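# Six arms lay a framed panel onto sawhorses

## Task

Get the framed panel resting on the sawhorses, then open every gripper and pull the arms away; it only counts if the panel stays there without any robot holding it. Arm feet (metres, scene frame) and facing (degrees counter-clockwise from +x): arm1 x=-0.40 y=+1.01 z=+0.85 facing -86; arm2 x=+0.32 y=+0.99 z=+0.88 facing -90; arm3 x=-0.31 y=-1.00 z=+0.89 facing +92; arm4 x=+0.41 y=-1.02 z=+0.85 facing +83; arm5 x=+1.48 y=+0.05 z=+0.57 facing +176; arm6 x=-1.48 y=-0.06 z=+0.50 facing +4.

## Robot and tools

Setup. Six identical i2rt Big YAM arms (arm1 to arm6), each with six revolute joints, a two-finger gripper and a wrist camera. arm1 and arm2 stand on the +y side facing roughly -y, arm3 and arm4 on the -y side facing roughly +y, arm5 at +x facing -x, arm6 at -x facing +x. A fixed room camera, cam_high, views the scene. Reach is about 1.0 m from a joint1 axis. With joints 1 and 6 at 0 and the hand level and forward, the wrist camera rides on top of the hand looking toward the fingertips. An occasional brief shove may hit loose objects.

Frame. One shared scene frame, origin on the floor, +z up. Foot positions above are in metres and headings in degrees counter-clockwise from +x. The point called hand is midway between the fingertips; its z axis runs along the fingers and the fingers close along its y axis. No tool takes Cartesian targets; everything is commanded in joint space.

execute_actions. Argument actions is a list holding at most one action object (an empty list just reports state and images). The action is keyed by arm name; under each arm put joints, a dict of absolute joint targets (not offsets), each a single number: joint1_rad -2.879 to 2.879 (rotation about the foot, positive counter-clockwise seen from above, 0 points the arm along its foot heading); joint2_rad 0 to 3.141 (shoulder, 0 means upper arm back and near level, increasing lifts it up then forward); joint3_rad 0 to 3.019 (elbow, 0 fully folded, increasing opens); joint4_rad -1.692 to 1.57 (hand pitch, positive tips fingers up); joint5_rad -1.57 to 1.57 (sideways swing, positive toward the arm's right); joint6_rad -2.094 to 2.094 (roll, positive clockwise viewed from behind the hand); gripper_m 0 to 0.093 metres of fingertip gap. Done tolerances: ±0.045, ±0.14, ±0.09, ±0.055, ±0.03, ±0.035 rad and ±0.003 m. All commanded motions start together but finish at their own pace, so the hand can sweep a wide path. An action runs at most 15 s. Any unknown key or out-of-range number rejects the whole call and nothing moves. Optional cameras: list of camera names (arm1_cam_wrist ... arm6_cam_wrist, cam_high, or all); omitted/null means all, [] means none; the pictures line gives image order. Joints or arms you omit may still be driving at an older target.

wait(seconds 0 to 10): no new command, scene keeps running, returns state and images. zoom_image(camera, region [x0,y0,x1,y1] pixels from top-left, at most 504x504) magnifies the camera's latest full image. read_manual(section "licences") only returns licence text. finished_scene(scene 1 or 2) ends the scene irreversibly and reports success; the goal must already hold by itself. Replying with no tool call ends all remaining scenes. Scene 2 gives a new task in that result; after a summary, start with an empty execute_actions to learn the scene and task.

Result lines. joint_positions reports actual angles. joint_status gives each commanded joint's outcome: off_target (resting away from target, may still push); contact_stop or time_out (target dropped, holds where it stopped, though a timed-out joint may keep a target within 0.375, 0.375, 0.113, 0.225, 0.075, 0.3 rad for joints 1-6 of its position and keep pushing, and will move if freed); not_followed (a self/inter-arm collision check blocked that arm's joint targets; its gripper target still runs; the arm may retry those targets on later actions until you send passing ones). A line reading joint command not followed, often with a cause: line, flags this. on_its_own lists what this call didn't command; held at is the held target, not the position. Joint torques are total drive output in joint order, with per-arm offset, scale and noise; friction can mask or mimic load. MOTOR HOT appears from 85 °C; at 100 °C an OVER-TEMPERATURE FAULT drops that whole arm, and its unfinished keys read limit_stop_at_motor_heat (resend them). Heat partly carries into the next scene.

Cautions. A Big YAM does not halt on contact; it keeps pushing hard, which heats motors. To relieve a pushing joint, command its reported position; tiny changes near the current position may not move it. Loaded joints sag over time. Robots pressing hard on each other fails and ends the run; the collision check may react late and ignores fingers, gripper housings and wrist cameras. Objects touching robots are fine. Knocking anything off the work area or onto the floor fails. Robots don't wait for each other. The sim runs while you think, holding the last command. End by opening all grippers and withdrawing every arm so the panel rests only on the sawhorses.

Each tool is called after ">>>" as name(argument=value, ...), one argument or row to a line, values as JSON.

## Session

>>> execute_actions(
  actions=[],
)

Scene clock: 0.00 s.
Joint torques (N m, as the arm reports them, + toward a larger angle): no reading
arm1.joint_positions: joint1_rad=+0.125 joint2_rad=+0.609 joint3_rad=+1.436 joint4_rad=-1.362 joint5_rad=-0.001 joint6_rad=-0.310 gripper_m=+0.094
arm1.joint_status: not commanded
arm1.hand: x=-0.3524 y=+0.7950 z=+1.4104 quat_wxyz=(-0.325, -0.435, -0.753, +0.372) (m; scene frame)
arm2.joint_positions: joint1_rad=-0.138 joint2_rad=+0.604 joint3_rad=+1.450 joint4_rad=-1.390 joint5_rad=+0.257 joint6_rad=+0.381 gripper_m=+0.094
arm2.joint_status: not commanded
arm2.hand: x=+0.2432 y=+0.7826 z=+1.4378 quat_wxyz=(-0.309, -0.782, -0.381, +0.385) (m; scene frame)
arm3.joint_positions: joint1_rad=-0.219 joint2_rad=+0.470 joint3_rad=+1.418 joint4_rad=-1.294 joint5_rad=-0.020 joint6_rad=+0.000 gripper_m=+0.094
arm3.joint_status: not commanded
arm3.hand: x=-0.2714 y=-0.8281 z=+1.4738 quat_wxyz=(-0.430, +0.527, -0.630, -0.375) (m; scene frame)
arm4.joint_positions: joint1_rad=-0.167 joint2_rad=+0.612 joint3_rad=+1.466 joint4_rad=-1.183 joint5_rad=+0.301 joint6_rad=+0.393 gripper_m=+0.095
arm4.joint_status: not commanded
arm4.hand: x=+0.5146 y=-0.8179 z=+1.4634 quat_wxyz=(-0.479, +0.271, -0.760, -0.347) (m; scene frame)
arm5.joint_positions: joint1_rad=-0.141 joint2_rad=+0.661 joint3_rad=+1.328 joint4_rad=-1.201 joint5_rad=-0.136 joint6_rad=+0.129 gripper_m=+0.094
arm5.joint_status: not commanded
arm5.hand: x=+1.2020 y=+0.0875 z=+1.0945 quat_wxyz=(+0.040, +0.859, -0.118, -0.497) (m; scene frame)
arm6.joint_positions: joint1_rad=-0.081 joint2_rad=+0.489 joint3_rad=+1.372 joint4_rad=-1.258 joint5_rad=+0.143 joint6_rad=+0.038 gripper_m=+0.095
arm6.joint_status: not commanded
arm6.hand: x=-1.2900 y=-0.0814 z=+1.0800 quat_wxyz=(-0.565, -0.059, -0.821, +0.055) (m; scene frame)
pictures: arm1_cam_wrist, arm2_cam_wrist, arm3_cam_wrist, arm4_cam_wrist, arm5_cam_wrist, arm6_cam_wrist, cam_high
Images, in order (width x height): arm1_cam_wrist 616x616, arm2_cam_wrist 616x616, arm3_cam_wrist 616x616, arm4_cam_wrist 616x616, arm5_cam_wrist 616x616, arm6_cam_wrist 616x616, cam_high 504x504.

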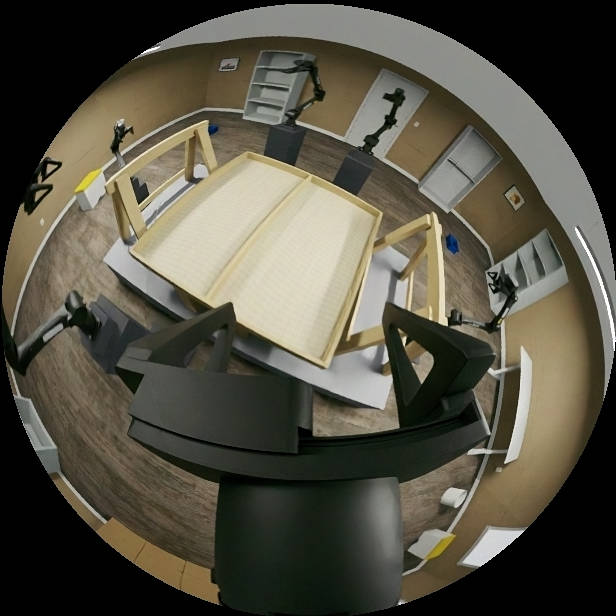

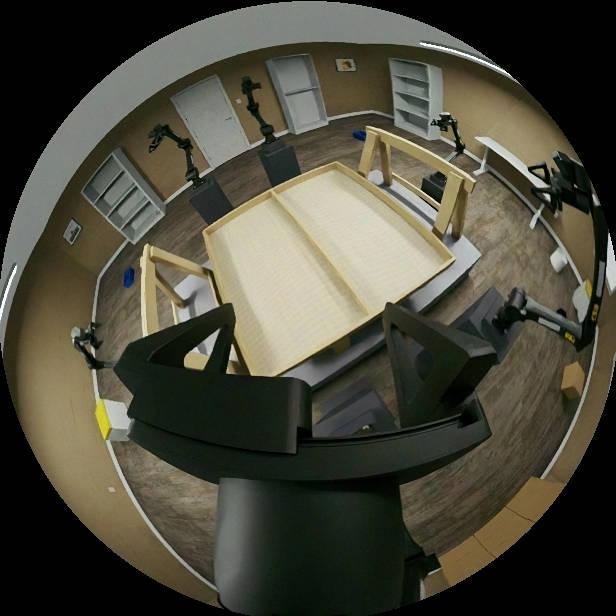

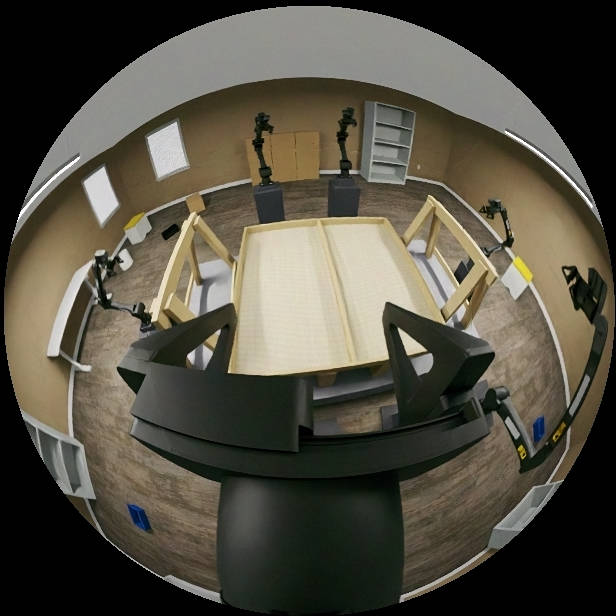

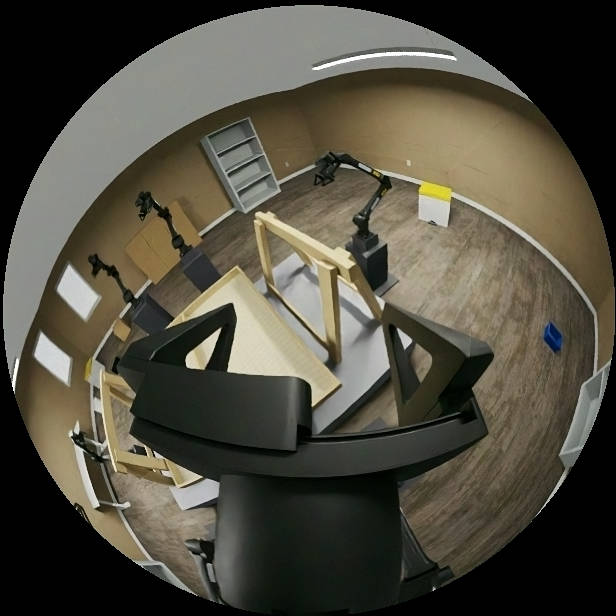

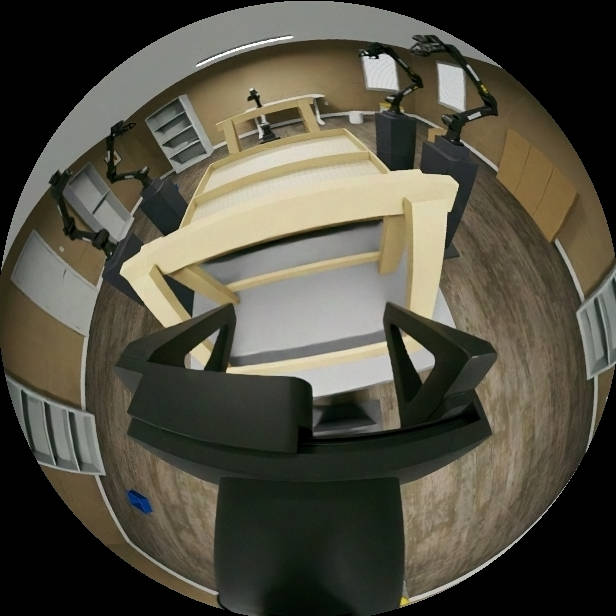

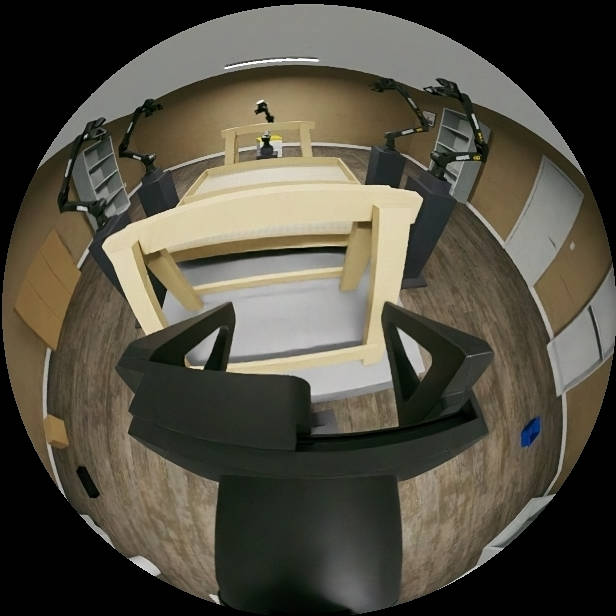

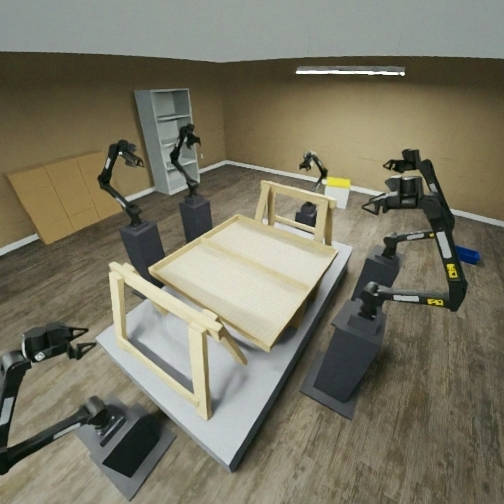

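>>> zoom_image(
  camera="cam_high",
  region=[90, 170, 400, 480],
)

>>> execute_actions(
  actions=[
    {"arm5":{"joints":{"joint1_rad":0.07,"joint2_rad":0.3,"joint3_rad":0.3,"joint4_rad":0,"joint5_rad":0,"joint6_rad":0}},"arm6":{"joints":{"joint1_rad":-0.07,"joint2_rad":0.3,"joint3_rad":0.3,"joint4_rad":0,"joint5_rad":0,"joint6_rad":0}},"arm1":{"joints":{"joint1_rad":-0.07,"joint2_rad":1.5,"joint3_rad":1.3,"joint4_rad":-1.37,"joint5_rad":0,"joint6_rad":0}},"arm2":{"joints":{"joint1_rad":0,"joint2_rad":1.5,"joint3_rad":1.3,"joint4_rad":-1.37,"joint5_rad":0,"joint6_rad":0}},"arm3":{"joints":{"joint1_rad":-0.035,"joint2_rad":1.5,"joint3_rad":1.3,"joint4_rad":-1.37,"joint5_rad":0,"joint6_rad":0}},"arm4":{"joints":{"joint1_rad":0.12,"joint2_rad":1.5,"joint3_rad":1.3,"joint4_rad":-1.37,"joint5_rad":0,"joint6_rad":0}}},
  ],
)

Region (90, 170, 400, 480) of cam_high's 504x504 image, scaled by 1.626, with more detail than that image has.

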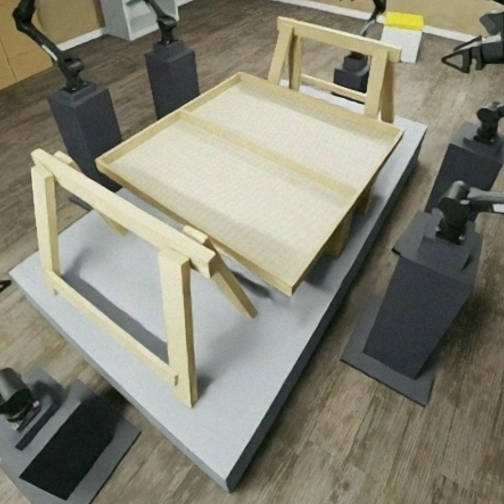

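Scene clock: 20.93 s.
Joint torques (N m, as the arm reports them, + toward a larger angle): arm1=[ -1.8  -16.    10.18   0.18   0.14   0.15] | arm2=[  1.59 -11.85   8.34   0.09  -0.17  -0.16] | arm3=[  0.72 -13.83   7.14   0.34   0.05   0.02] | arm4=[ -1.18 -11.78   9.19   0.53   0.09   0.02] | arm5=[ 0.85  2.99 13.    2.63  0.08 -0.03] | arm6=[ 0.41  0.8  12.09  3.62 -0.17 -0.21]
arm1.joint_positions: joint1_rad=-0.067 joint2_rad=+1.499 joint3_rad=+1.291 joint4_rad=-1.362 joint5_rad=-0.001 joint6_rad=-0.008 gripper_m=+0.094
arm1.joint_status: all done
arm1.hand: x=-0.3975 y=+0.5739 z=+1.0413 quat_wxyz=(+0.004, -0.700, -0.714, +0.006) (m; scene frame)
arm2.joint_positions: joint1_rad=-0.004 joint2_rad=+1.513 joint3_rad=+1.285 joint4_rad=-1.375 joint5_rad=+0.003 joint6_rad=+0.010 gripper_m=+0.094
arm2.joint_status: all done
arm2.hand: x=+0.3124 y=+0.5556 z=+1.0521 quat_wxyz=(+0.017, -0.713, -0.701, -0.016) (m; scene frame)
arm3.joint_positions: joint1_rad=-0.046 joint2_rad=+1.507 joint3_rad=+1.303 joint4_rad=-1.355 joint5_rad=-0.003 joint6_rad=+0.000 gripper_m=+0.094
arm3.joint_status: all done
arm3.hand: x=-0.3000 y=-0.5560 z=+1.0717 quat_wxyz=(+0.005, +0.703, -0.711, -0.007) (m; scene frame)
arm4.joint_positions: joint1_rad=+0.114 joint2_rad=+1.498 joint3_rad=+1.293 joint4_rad=-1.359 joint5_rad=+0.002 joint6_rad=+0.017 gripper_m=+0.095
arm4.joint_status: all done
arm4.hand: x=+0.4072 y=-0.5828 z=+1.0381 quat_wxyz=(-0.008, +0.701, -0.713, +0.000) (m; scene frame)
arm5.joint_positions: joint1_rad=+0.065 joint2_rad=+0.303 joint3_rad=+0.294 joint4_rad=-0.025 joint5_rad=-0.003 joint6_rad=+0.010 gripper_m=+0.094
arm5.joint_status: all done
arm5.hand: x=+1.1668 y=+0.0526 z=+0.8625 quat_wxyz=(+0.002, +0.719, -0.009, -0.695) (m; scene frame)
arm6.joint_positions: joint1_rad=-0.079 joint2_rad=+0.308 joint3_rad=+0.286 joint4_rad=-0.031 joint5_rad=+0.002 joint6_rad=+0.015 gripper_m=+0.095
arm6.joint_status: all done
arm6.hand: x=-1.1676 y=-0.0606 z=+0.7951 quat_wxyz=(-0.690, -0.007, -0.723, +0.002) (m; scene frame)
pictures: arm1_cam_wrist, arm2_cam_wrist, arm3_cam_wrist, arm4_cam_wrist, arm5_cam_wrist, arm6_cam_wrist, cam_high
Images, in order (width x height): arm1_cam_wrist 616x616, arm2_cam_wrist 616x616, arm3_cam_wrist 616x616, arm4_cam_wrist 616x616, arm5_cam_wrist 616x616, arm6_cam_wrist 616x616, cam_high 504x504.

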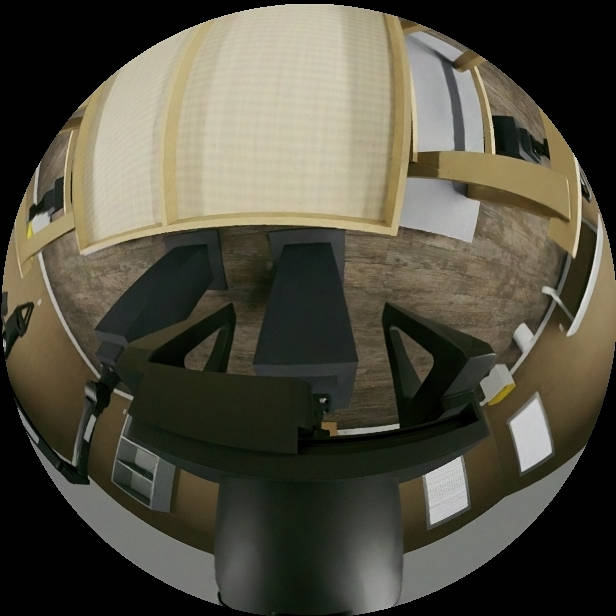

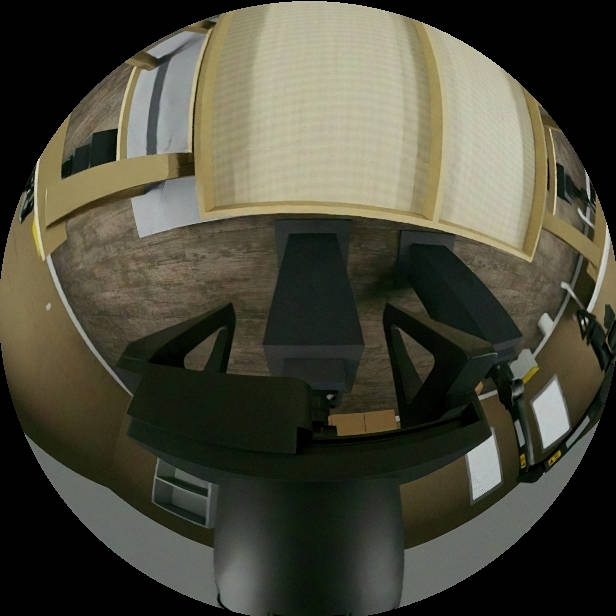

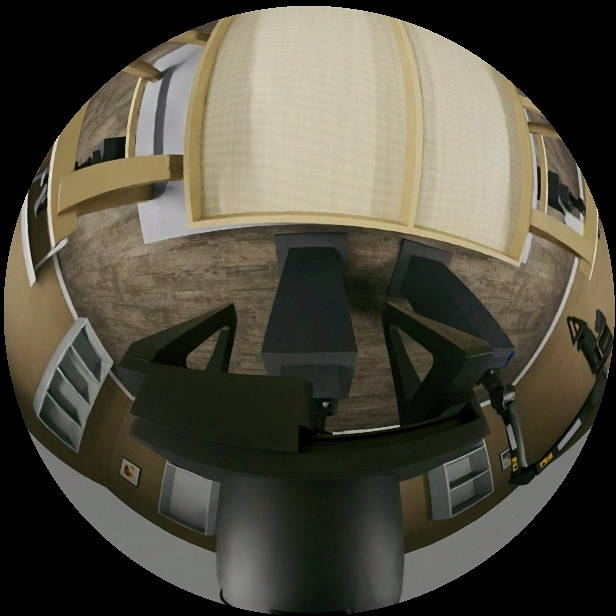

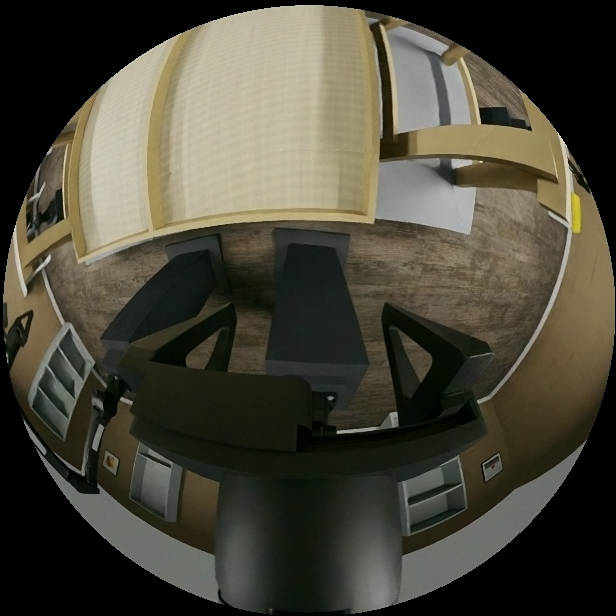

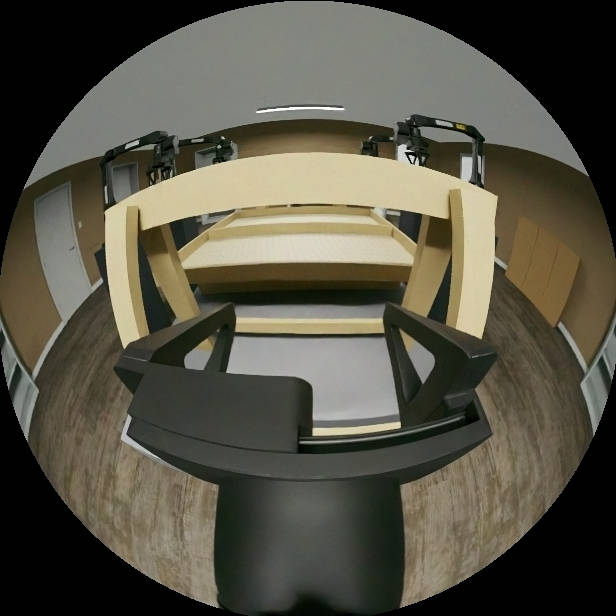

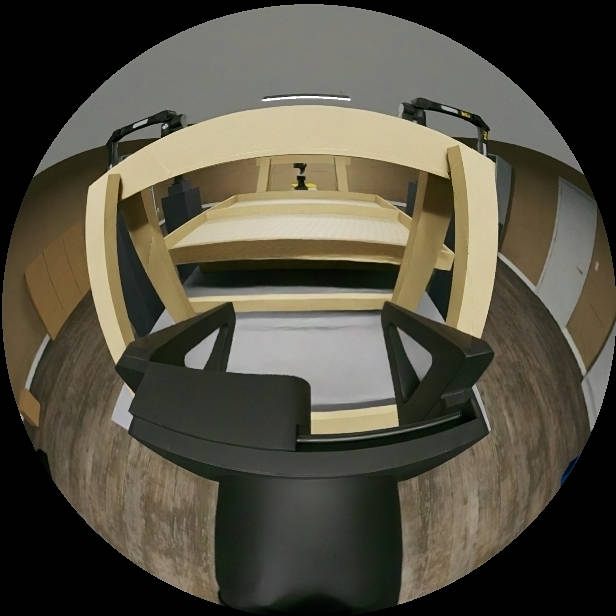

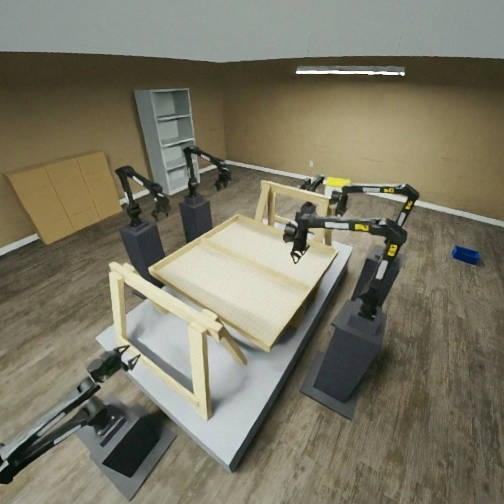

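>>> execute_actions(
  actions=[
    {"arm1":{"joints":{"joint2_rad":1.765,"joint3_rad":0.9,"joint4_rad":-0.706,"joint6_rad":1.57}},"arm2":{"joints":{"joint2_rad":1.8,"joint3_rad":0.828,"joint4_rad":-0.6,"joint6_rad":1.57}},"arm3":{"joints":{"joint2_rad":1.843,"joint3_rad":0.856,"joint4_rad":-0.584,"joint6_rad":1.57}},"arm4":{"joints":{"joint2_rad":1.784,"joint3_rad":0.93,"joint4_rad":-0.717,"joint6_rad":1.57}},"arm5":{"joints":{"joint2_rad":1.2,"joint3_rad":0.6,"joint4_rad":-0.6}},"arm6":{"joints":{"joint2_rad":1.2,"joint3_rad":0.6,"joint4_rad":-0.6}}},
  ],
)

Scene clock: 48.63 s.
Joint torques (N m, as the arm reports them, + toward a larger angle): arm1=[ -1.55 -15.7    7.53   0.69   0.25   0.15] | arm2=[  1.59 -12.06   5.04   0.19  -0.05   0.06] | arm3=[  0.85 -13.1    4.55   1.37   0.13   0.17] | arm4=[ -1.14 -13.85   6.86   1.21   0.16   0.27] | arm5=[ 0.79 -4.14 10.99  0.65  0.11 -0.04] | arm6=[ 0.46 -6.68  9.92  0.6  -0.17 -0.22]
arm1.joint_positions: joint1_rad=-0.067 joint2_rad=+1.763 joint3_rad=+0.881 joint4_rad=-0.715 joint5_rad=-0.001 joint6_rad=+1.561 gripper_m=+0.094
arm1.joint_status: all done
arm1.hand: x=-0.4017 y=+0.6129 z=+0.8012 quat_wxyz=(+0.013, -1.000, -0.010, +0.007) (m; scene frame)
arm2.joint_positions: joint1_rad=-0.004 joint2_rad=+1.814 joint3_rad=+0.813 joint4_rad=-0.610 joint5_rad=+0.003 joint6_rad=+1.559 gripper_m=+0.094
arm2.joint_status: all done
arm2.hand: x=+0.3130 y=+0.6162 z=+0.7869 quat_wxyz=(+0.027, -1.000, -0.002, +0.001) (m; scene frame)
arm3.joint_positions: joint1_rad=-0.046 joint2_rad=+1.842 joint3_rad=+0.845 joint4_rad=-0.600 joint5_rad=-0.003 joint6_rad=+1.558 gripper_m=+0.094
arm3.joint_status: all done
arm3.hand: x=-0.3044 y=-0.6113 z=+0.7932 quat_wxyz=(+0.008, +0.001, -1.000, +0.018) (m; scene frame)
arm4.joint_positions: joint1_rad=+0.114 joint2_rad=+1.805 joint3_rad=+0.913 joint4_rad=-0.729 joint5_rad=+0.002 joint6_rad=+1.553 gripper_m=+0.095
arm4.joint_status: all done
arm4.hand: x=+0.4097 y=-0.6166 z=+0.7884 quat_wxyz=(-0.006, +0.009, -1.000, +0.024) (m; scene frame)
arm5.joint_positions: joint1_rad=+0.065 joint2_rad=+1.189 joint3_rad=+0.586 joint4_rad=-0.587 joint5_rad=-0.003 joint6_rad=+0.010 gripper_m=+0.094
arm5.joint_status: all done
arm5.hand: x=+1.1254 y=+0.0516 z=+0.6282 quat_wxyz=(+0.005, +0.982, -0.011, -0.190) (m; scene frame)
arm6.joint_positions: joint1_rad=-0.079 joint2_rad=+1.193 joint3_rad=+0.581 joint4_rad=-0.585 joint5_rad=+0.002 joint6_rad=+0.015 gripper_m=+0.095
arm6.joint_status: all done
arm6.hand: x=-1.1276 y=-0.0629 z=+0.5658 quat_wxyz=(-0.189, -0.012, -0.982, +0.005) (m; scene frame)
pictures: arm1_cam_wrist, arm2_cam_wrist, arm3_cam_wrist, arm4_cam_wrist, arm5_cam_wrist, arm6_cam_wrist, cam_high
Images, in order (width x height): arm1_cam_wrist 616x616, arm2_cam_wrist 616x616, arm3_cam_wrist 616x616, arm4_cam_wrist 616x616, arm5_cam_wrist 616x616, arm6_cam_wrist 616x616, cam_high 504x504.

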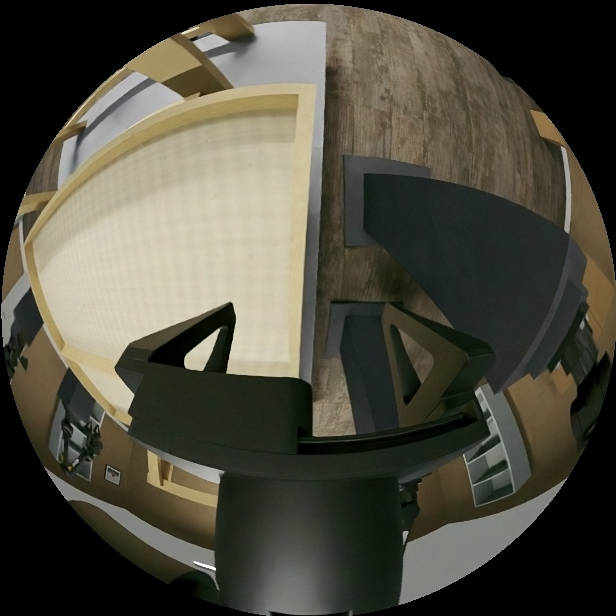

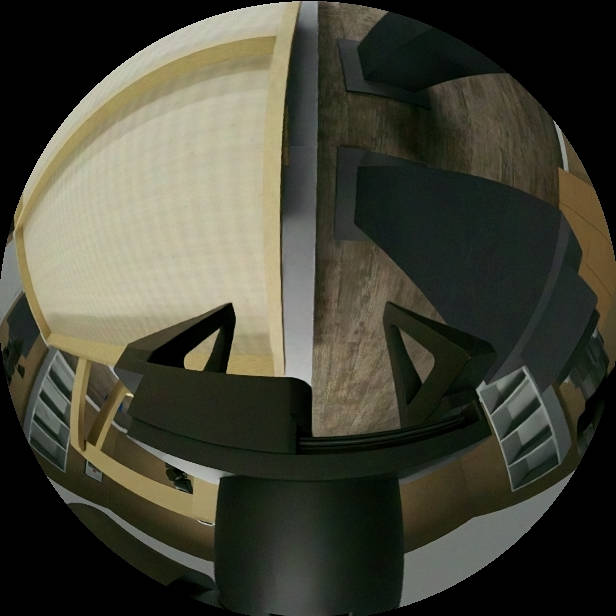

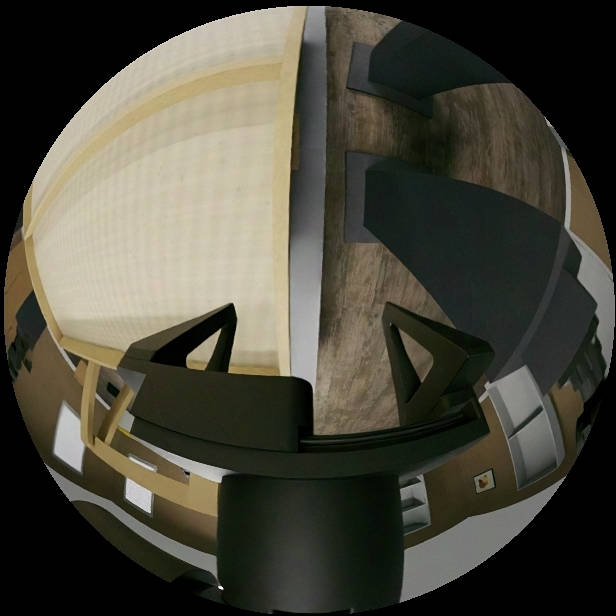

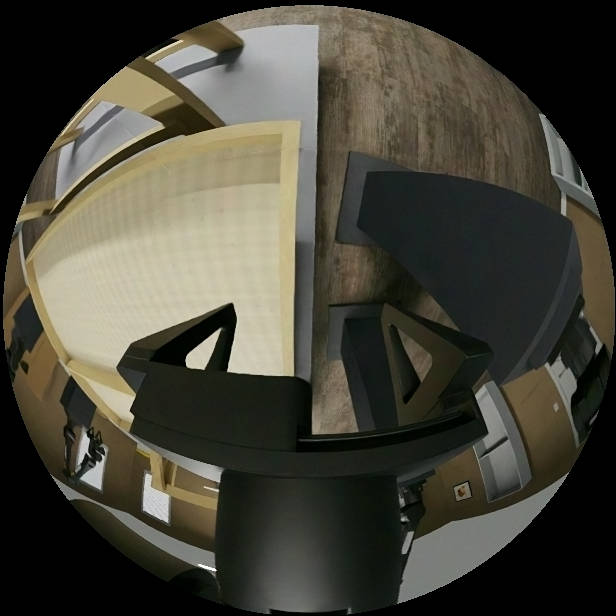

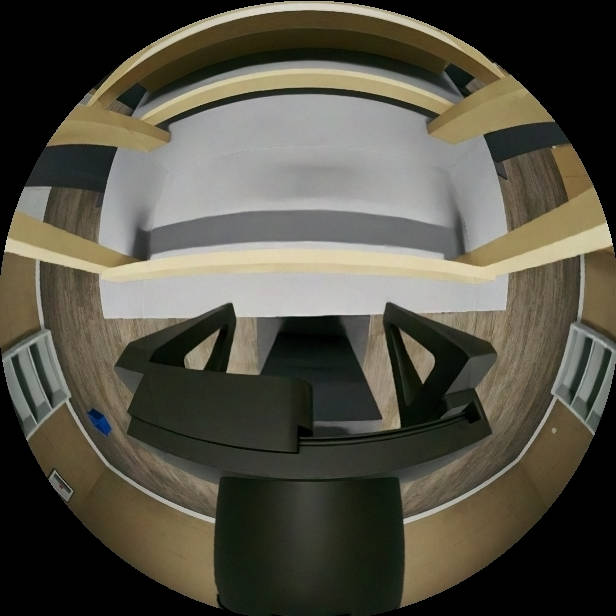

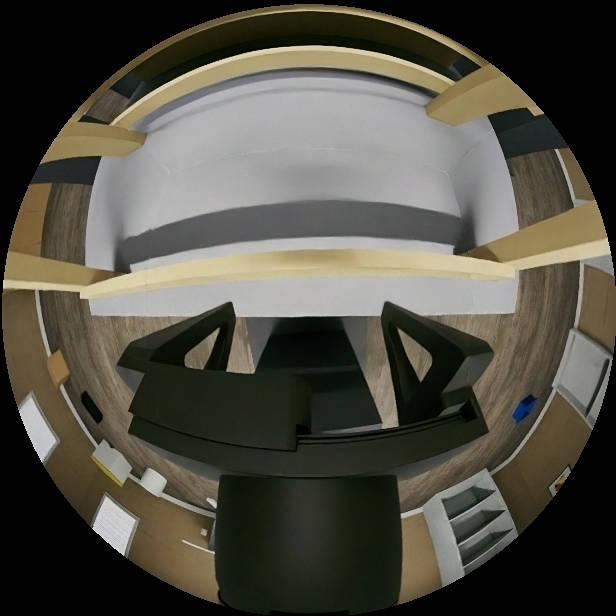

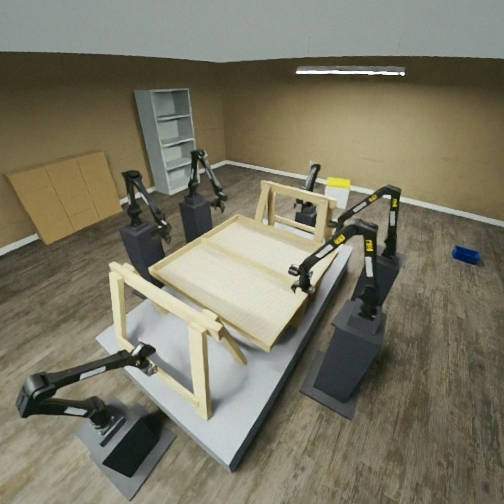

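>>> execute_actions(
  actions=[
    {"arm1":{"joints":{"joint2_rad":1.955,"joint3_rad":0.885,"joint4_rad":-0.475}},"arm2":{"joints":{"joint2_rad":2.025,"joint3_rad":0.914,"joint4_rad":-0.427}},"arm3":{"joints":{"joint2_rad":2.08,"joint3_rad":0.938,"joint4_rad":-0.4}},"arm4":{"joints":{"joint2_rad":1.97,"joint3_rad":0.942,"joint4_rad":-0.505}},"arm5":{"joints":{"joint2_rad":1.87,"joint3_rad":0.765,"joint4_rad":-0.44,"joint6_rad":1.57}},"arm6":{"joints":{"joint2_rad":1.668,"joint3_rad":0.77,"joint4_rad":-0.657,"joint6_rad":1.57}}},
  ],
)

Scene clock: 83.50 s.
Joint torques (N m, as the arm reports them, + toward a larger angle): arm1=[ -1.52 -17.72   4.91   0.77   0.26   0.14] | arm2=[  1.58 -14.07   3.59   0.25  -0.05   0.04] | arm3=[  0.83 -15.81   3.48   1.39   0.13   0.16] | arm4=[ -0.75 -14.6    6.33   1.2    0.17   0.25] | arm5=[  0.72 -10.41   5.65   0.48   0.17   0.1 ] | arm6=[  0.41 -11.57   6.63  -0.12   0.12   0.11]
arm1.joint_positions: joint1_rad=-0.067 joint2_rad=+1.958 joint3_rad=+0.881 joint4_rad=-0.485 joint5_rad=-0.001 joint6_rad=+1.562 gripper_m=+0.094
arm1.joint_status: all done
arm1.hand: x=-0.4027 y=+0.5989 z=+0.7259 quat_wxyz=(-0.005, -1.000, -0.010, +0.007) (m; scene frame)
arm2.joint_positions: joint1_rad=-0.004 joint2_rad=+2.041 joint3_rad=+0.908 joint4_rad=-0.436 joint5_rad=+0.003 joint6_rad=+1.561 gripper_m=+0.094
arm2.joint_status: all done
arm2.hand: x=+0.3127 y=+0.5761 z=+0.7172 quat_wxyz=(+0.006, -1.000, -0.002, +0.001) (m; scene frame)
arm3.joint_positions: joint1_rad=-0.046 joint2_rad=+2.089 joint3_rad=+0.927 joint4_rad=-0.416 joint5_rad=-0.003 joint6_rad=+1.559 gripper_m=+0.094
arm3.joint_status: all done
arm3.hand: x=-0.3052 y=-0.5831 z=+0.7119 quat_wxyz=(+0.008, +0.000, -1.000, +0.008) (m; scene frame)
arm4.joint_positions: joint1_rad=+0.114 joint2_rad=+1.975 joint3_rad=+0.920 joint4_rad=-0.517 joint5_rad=+0.002 joint6_rad=+1.554 gripper_m=+0.095
arm4.joint_status: all done
arm4.hand: x=+0.4104 y=-0.5983 z=+0.7221 quat_wxyz=(-0.006, +0.008, -1.000, -0.001) (m; scene frame)
arm5.joint_positions: joint1_rad=+0.065 joint2_rad=+1.863 joint3_rad=+0.757 joint4_rad=-0.445 joint5_rad=-0.003 joint6_rad=+1.560 gripper_m=+0.094
arm5.joint_status: all done
arm5.hand: x=+1.1032 y=+0.0508 z=+0.4523 quat_wxyz=(+0.010, +0.706, -0.708, -0.004) (m; scene frame)
arm6.joint_positions: joint1_rad=-0.079 joint2_rad=+1.660 joint3_rad=+0.761 joint4_rad=-0.643 joint5_rad=-0.002 joint6_rad=+1.555 gripper_m=+0.095
arm6.joint_status: all done
arm6.hand: x=-1.1067 y=-0.0631 z=+0.4637 quat_wxyz=(-0.015, -0.705, -0.709, -0.010) (m; scene frame)
pictures: arm1_cam_wrist, arm2_cam_wrist, arm3_cam_wrist, arm4_cam_wrist, arm5_cam_wrist, arm6_cam_wrist, cam_high
Images, in order (width x height): arm1_cam_wrist 616x616, arm2_cam_wrist 616x616, arm3_cam_wrist 616x616, arm4_cam_wrist 616x616, arm5_cam_wrist 616x616, arm6_cam_wrist 616x616, cam_high 504x504.

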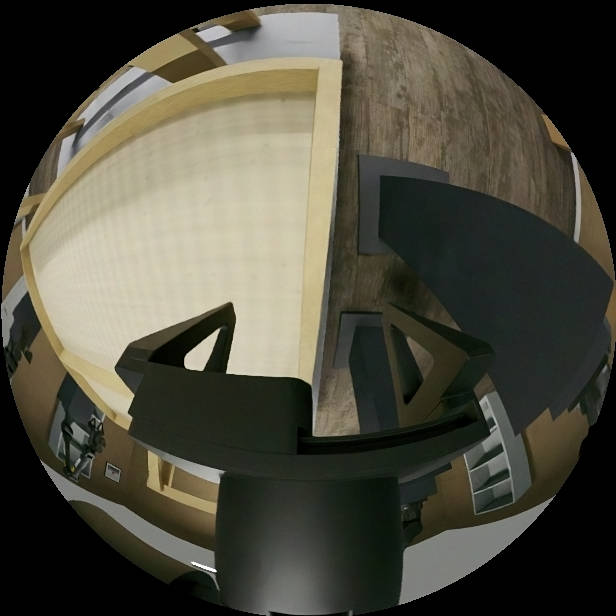

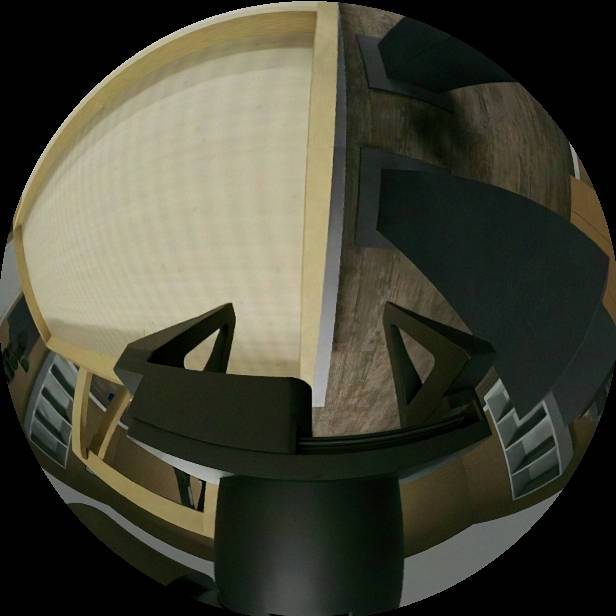

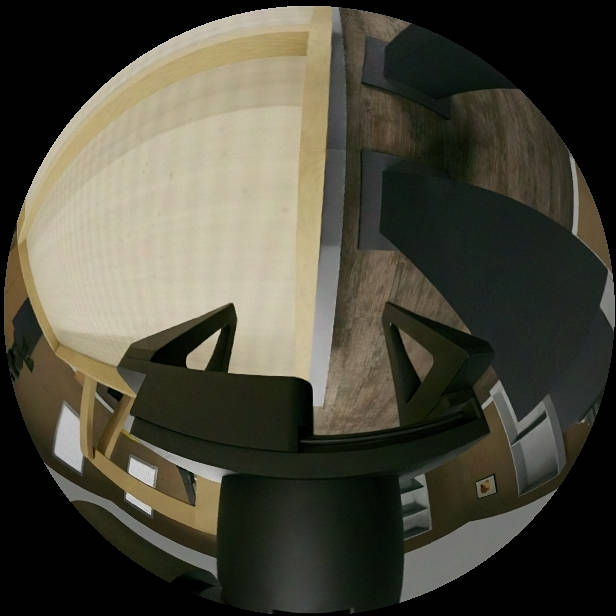

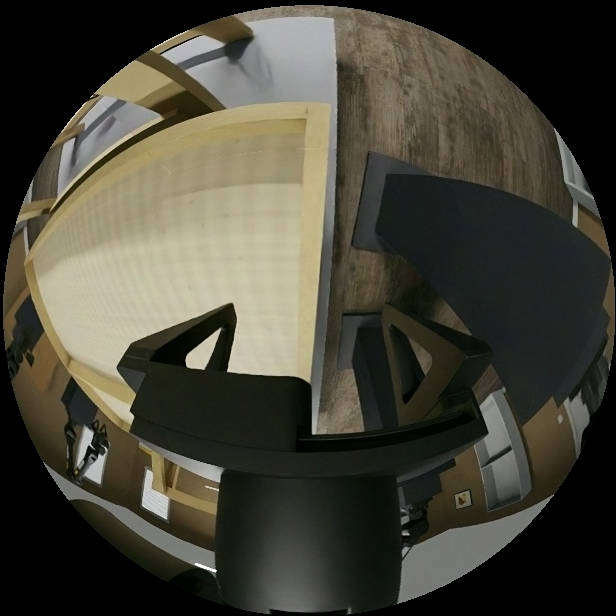

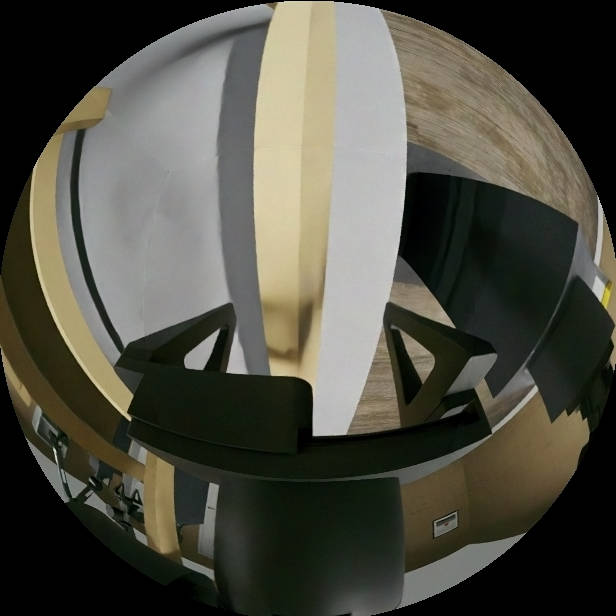

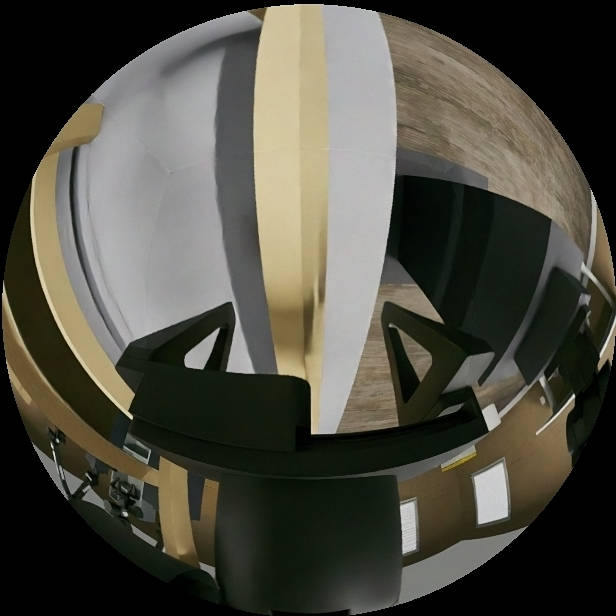

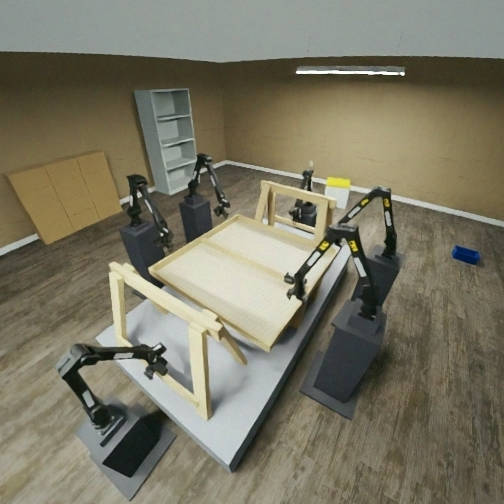

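>>> execute_actions(
  actions=[
    {"arm1":{"joints":{"joint2_rad":2.142,"joint3_rad":0.9,"joint4_rad":-0.306}},"arm2":{"joints":{"joint2_rad":2.195,"joint3_rad":0.933,"joint4_rad":-0.278}},"arm3":{"joints":{"joint2_rad":2.236,"joint3_rad":0.975,"joint4_rad":-0.275}},"arm4":{"joints":{"joint2_rad":2.143,"joint3_rad":0.963,"joint4_rad":-0.353}},"arm5":{"joints":{"joint2_rad":1.98,"joint4_rad":-0.33}},"arm6":{"joints":{"joint2_rad":1.81,"joint4_rad":-0.51}}},
  ],
)

Scene clock: 103.37 s.
Joint torques (N m, as the arm reports them, + toward a larger angle): arm1=[ -1.52 -18.5    3.62   0.81   0.25   0.14] | arm2=[  1.59 -14.79   2.73   0.24  -0.05   0.04] | arm3=[  0.85 -16.23   2.6    1.37   0.13   0.16] | arm4=[ -1.17 -15.01   4.46   1.22   0.19   0.29] | arm5=[  0.53 -10.2    4.78   0.91   0.2    0.1 ] | arm6=[  0.26 -13.64   5.37   1.15   0.1    0.11]
arm1.joint_positions: joint1_rad=-0.067 joint2_rad=+2.144 joint3_rad=+0.893 joint4_rad=-0.316 joint5_rad=-0.001 joint6_rad=+1.562 gripper_m=+0.094
arm1.joint_status: all done
arm1.hand: x=-0.4038 y=+0.6044 z=+0.6561 quat_wxyz=(-0.003, -1.000, -0.010, +0.007) (m; scene frame)
arm2.joint_positions: joint1_rad=-0.004 joint2_rad=+2.213 joint3_rad=+0.923 joint4_rad=-0.287 joint5_rad=+0.003 joint6_rad=+1.561 gripper_m=+0.094
arm2.joint_status: all done
arm2.hand: x=+0.3128 y=+0.5855 z=+0.6524 quat_wxyz=(+0.010, -1.000, -0.002, +0.001) (m; scene frame)
arm3.joint_positions: joint1_rad=-0.046 joint2_rad=+2.244 joint3_rad=+0.965 joint4_rad=-0.290 joint5_rad=-0.003 joint6_rad=+1.559 gripper_m=+0.094
arm3.joint_status: all done
arm3.hand: x=-0.3060 y=-0.5804 z=+0.6552 quat_wxyz=(+0.008, +0.000, -1.000, +0.003) (m; scene frame)
arm4.joint_positions: joint1_rad=+0.114 joint2_rad=+2.146 joint3_rad=+0.951 joint4_rad=-0.365 joint5_rad=+0.002 joint6_rad=+1.554 gripper_m=+0.095
arm4.joint_status: all done
arm4.hand: x=+0.4110 y=-0.5917 z=+0.6583 quat_wxyz=(-0.006, +0.008, -1.000, -0.007) (m; scene frame)
arm5.joint_positions: joint1_rad=+0.065 joint2_rad=+1.971 joint3_rad=+0.757 joint4_rad=-0.345 joint5_rad=-0.003 joint6_rad=+1.561 gripper_m=+0.094
arm5.joint_status: all done
arm5.hand: x=+1.1070 y=+0.0506 z=+0.4150 quat_wxyz=(+0.007, +0.706, -0.708, -0.001) (m; scene frame)
arm6.joint_positions: joint1_rad=-0.079 joint2_rad=+1.813 joint3_rad=+0.761 joint4_rad=-0.527 joint5_rad=-0.002 joint6_rad=+1.556 gripper_m=+0.095
arm6.joint_status: all done
arm6.hand: x=-1.1084 y=-0.0636 z=+0.4112 quat_wxyz=(-0.002, -0.705, -0.709, +0.003) (m; scene frame)
pictures: arm1_cam_wrist, arm2_cam_wrist, arm3_cam_wrist, arm4_cam_wrist, arm5_cam_wrist, arm6_cam_wrist, cam_high
Images, in order (width x height): arm1_cam_wrist 616x616, arm2_cam_wrist 616x616, arm3_cam_wrist 616x616, arm4_cam_wrist 616x616, arm5_cam_wrist 616x616, arm6_cam_wrist 616x616, cam_high 504x504.

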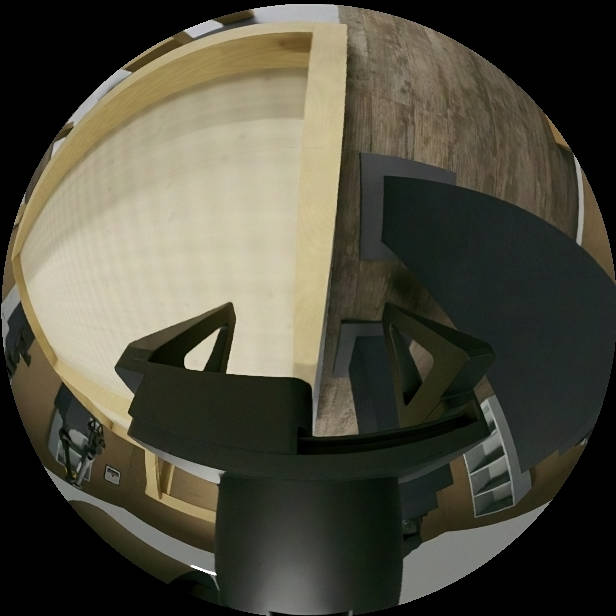

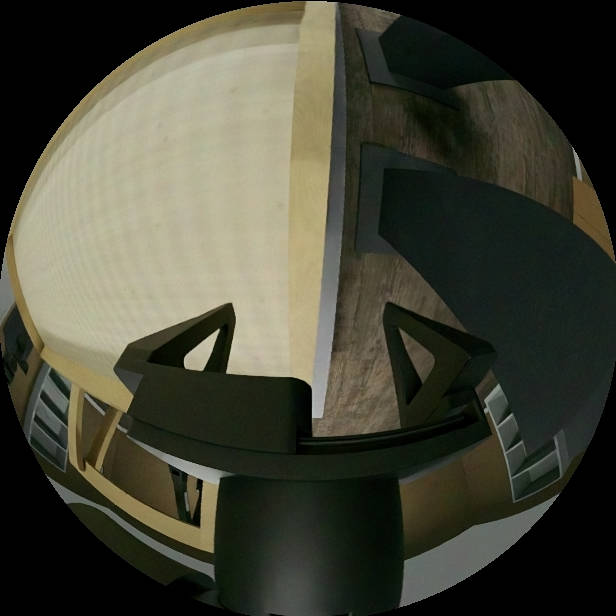

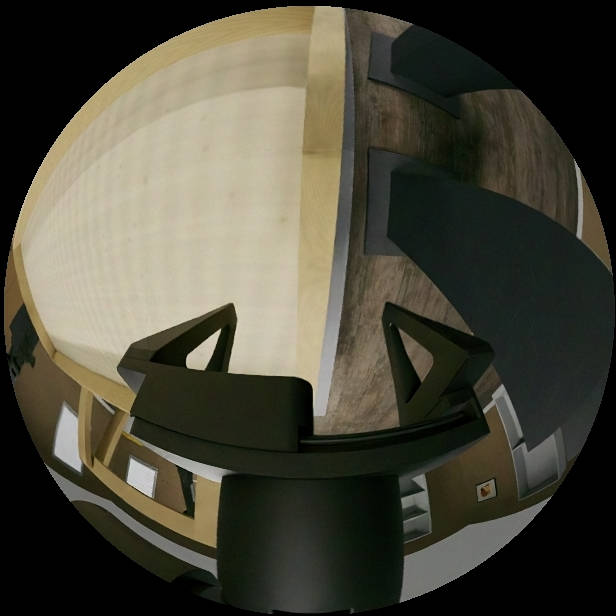

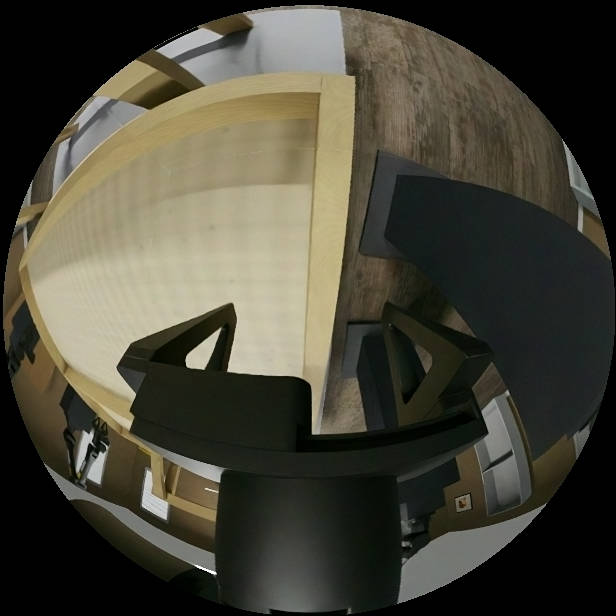

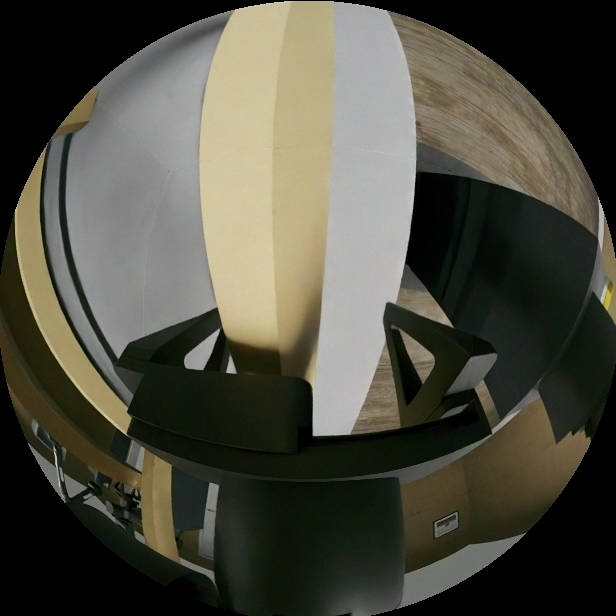

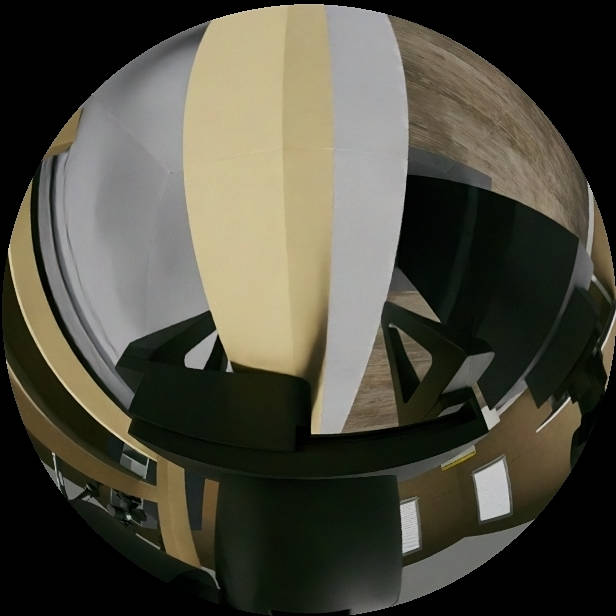

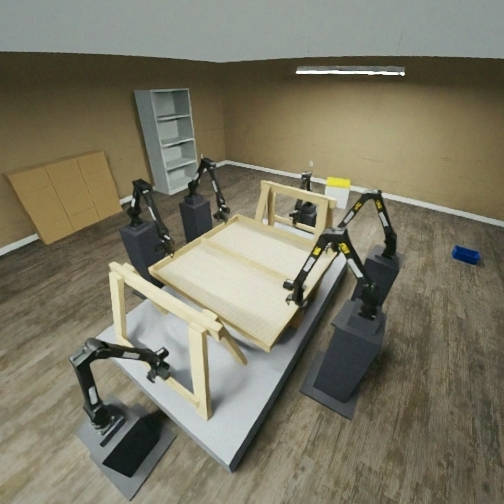

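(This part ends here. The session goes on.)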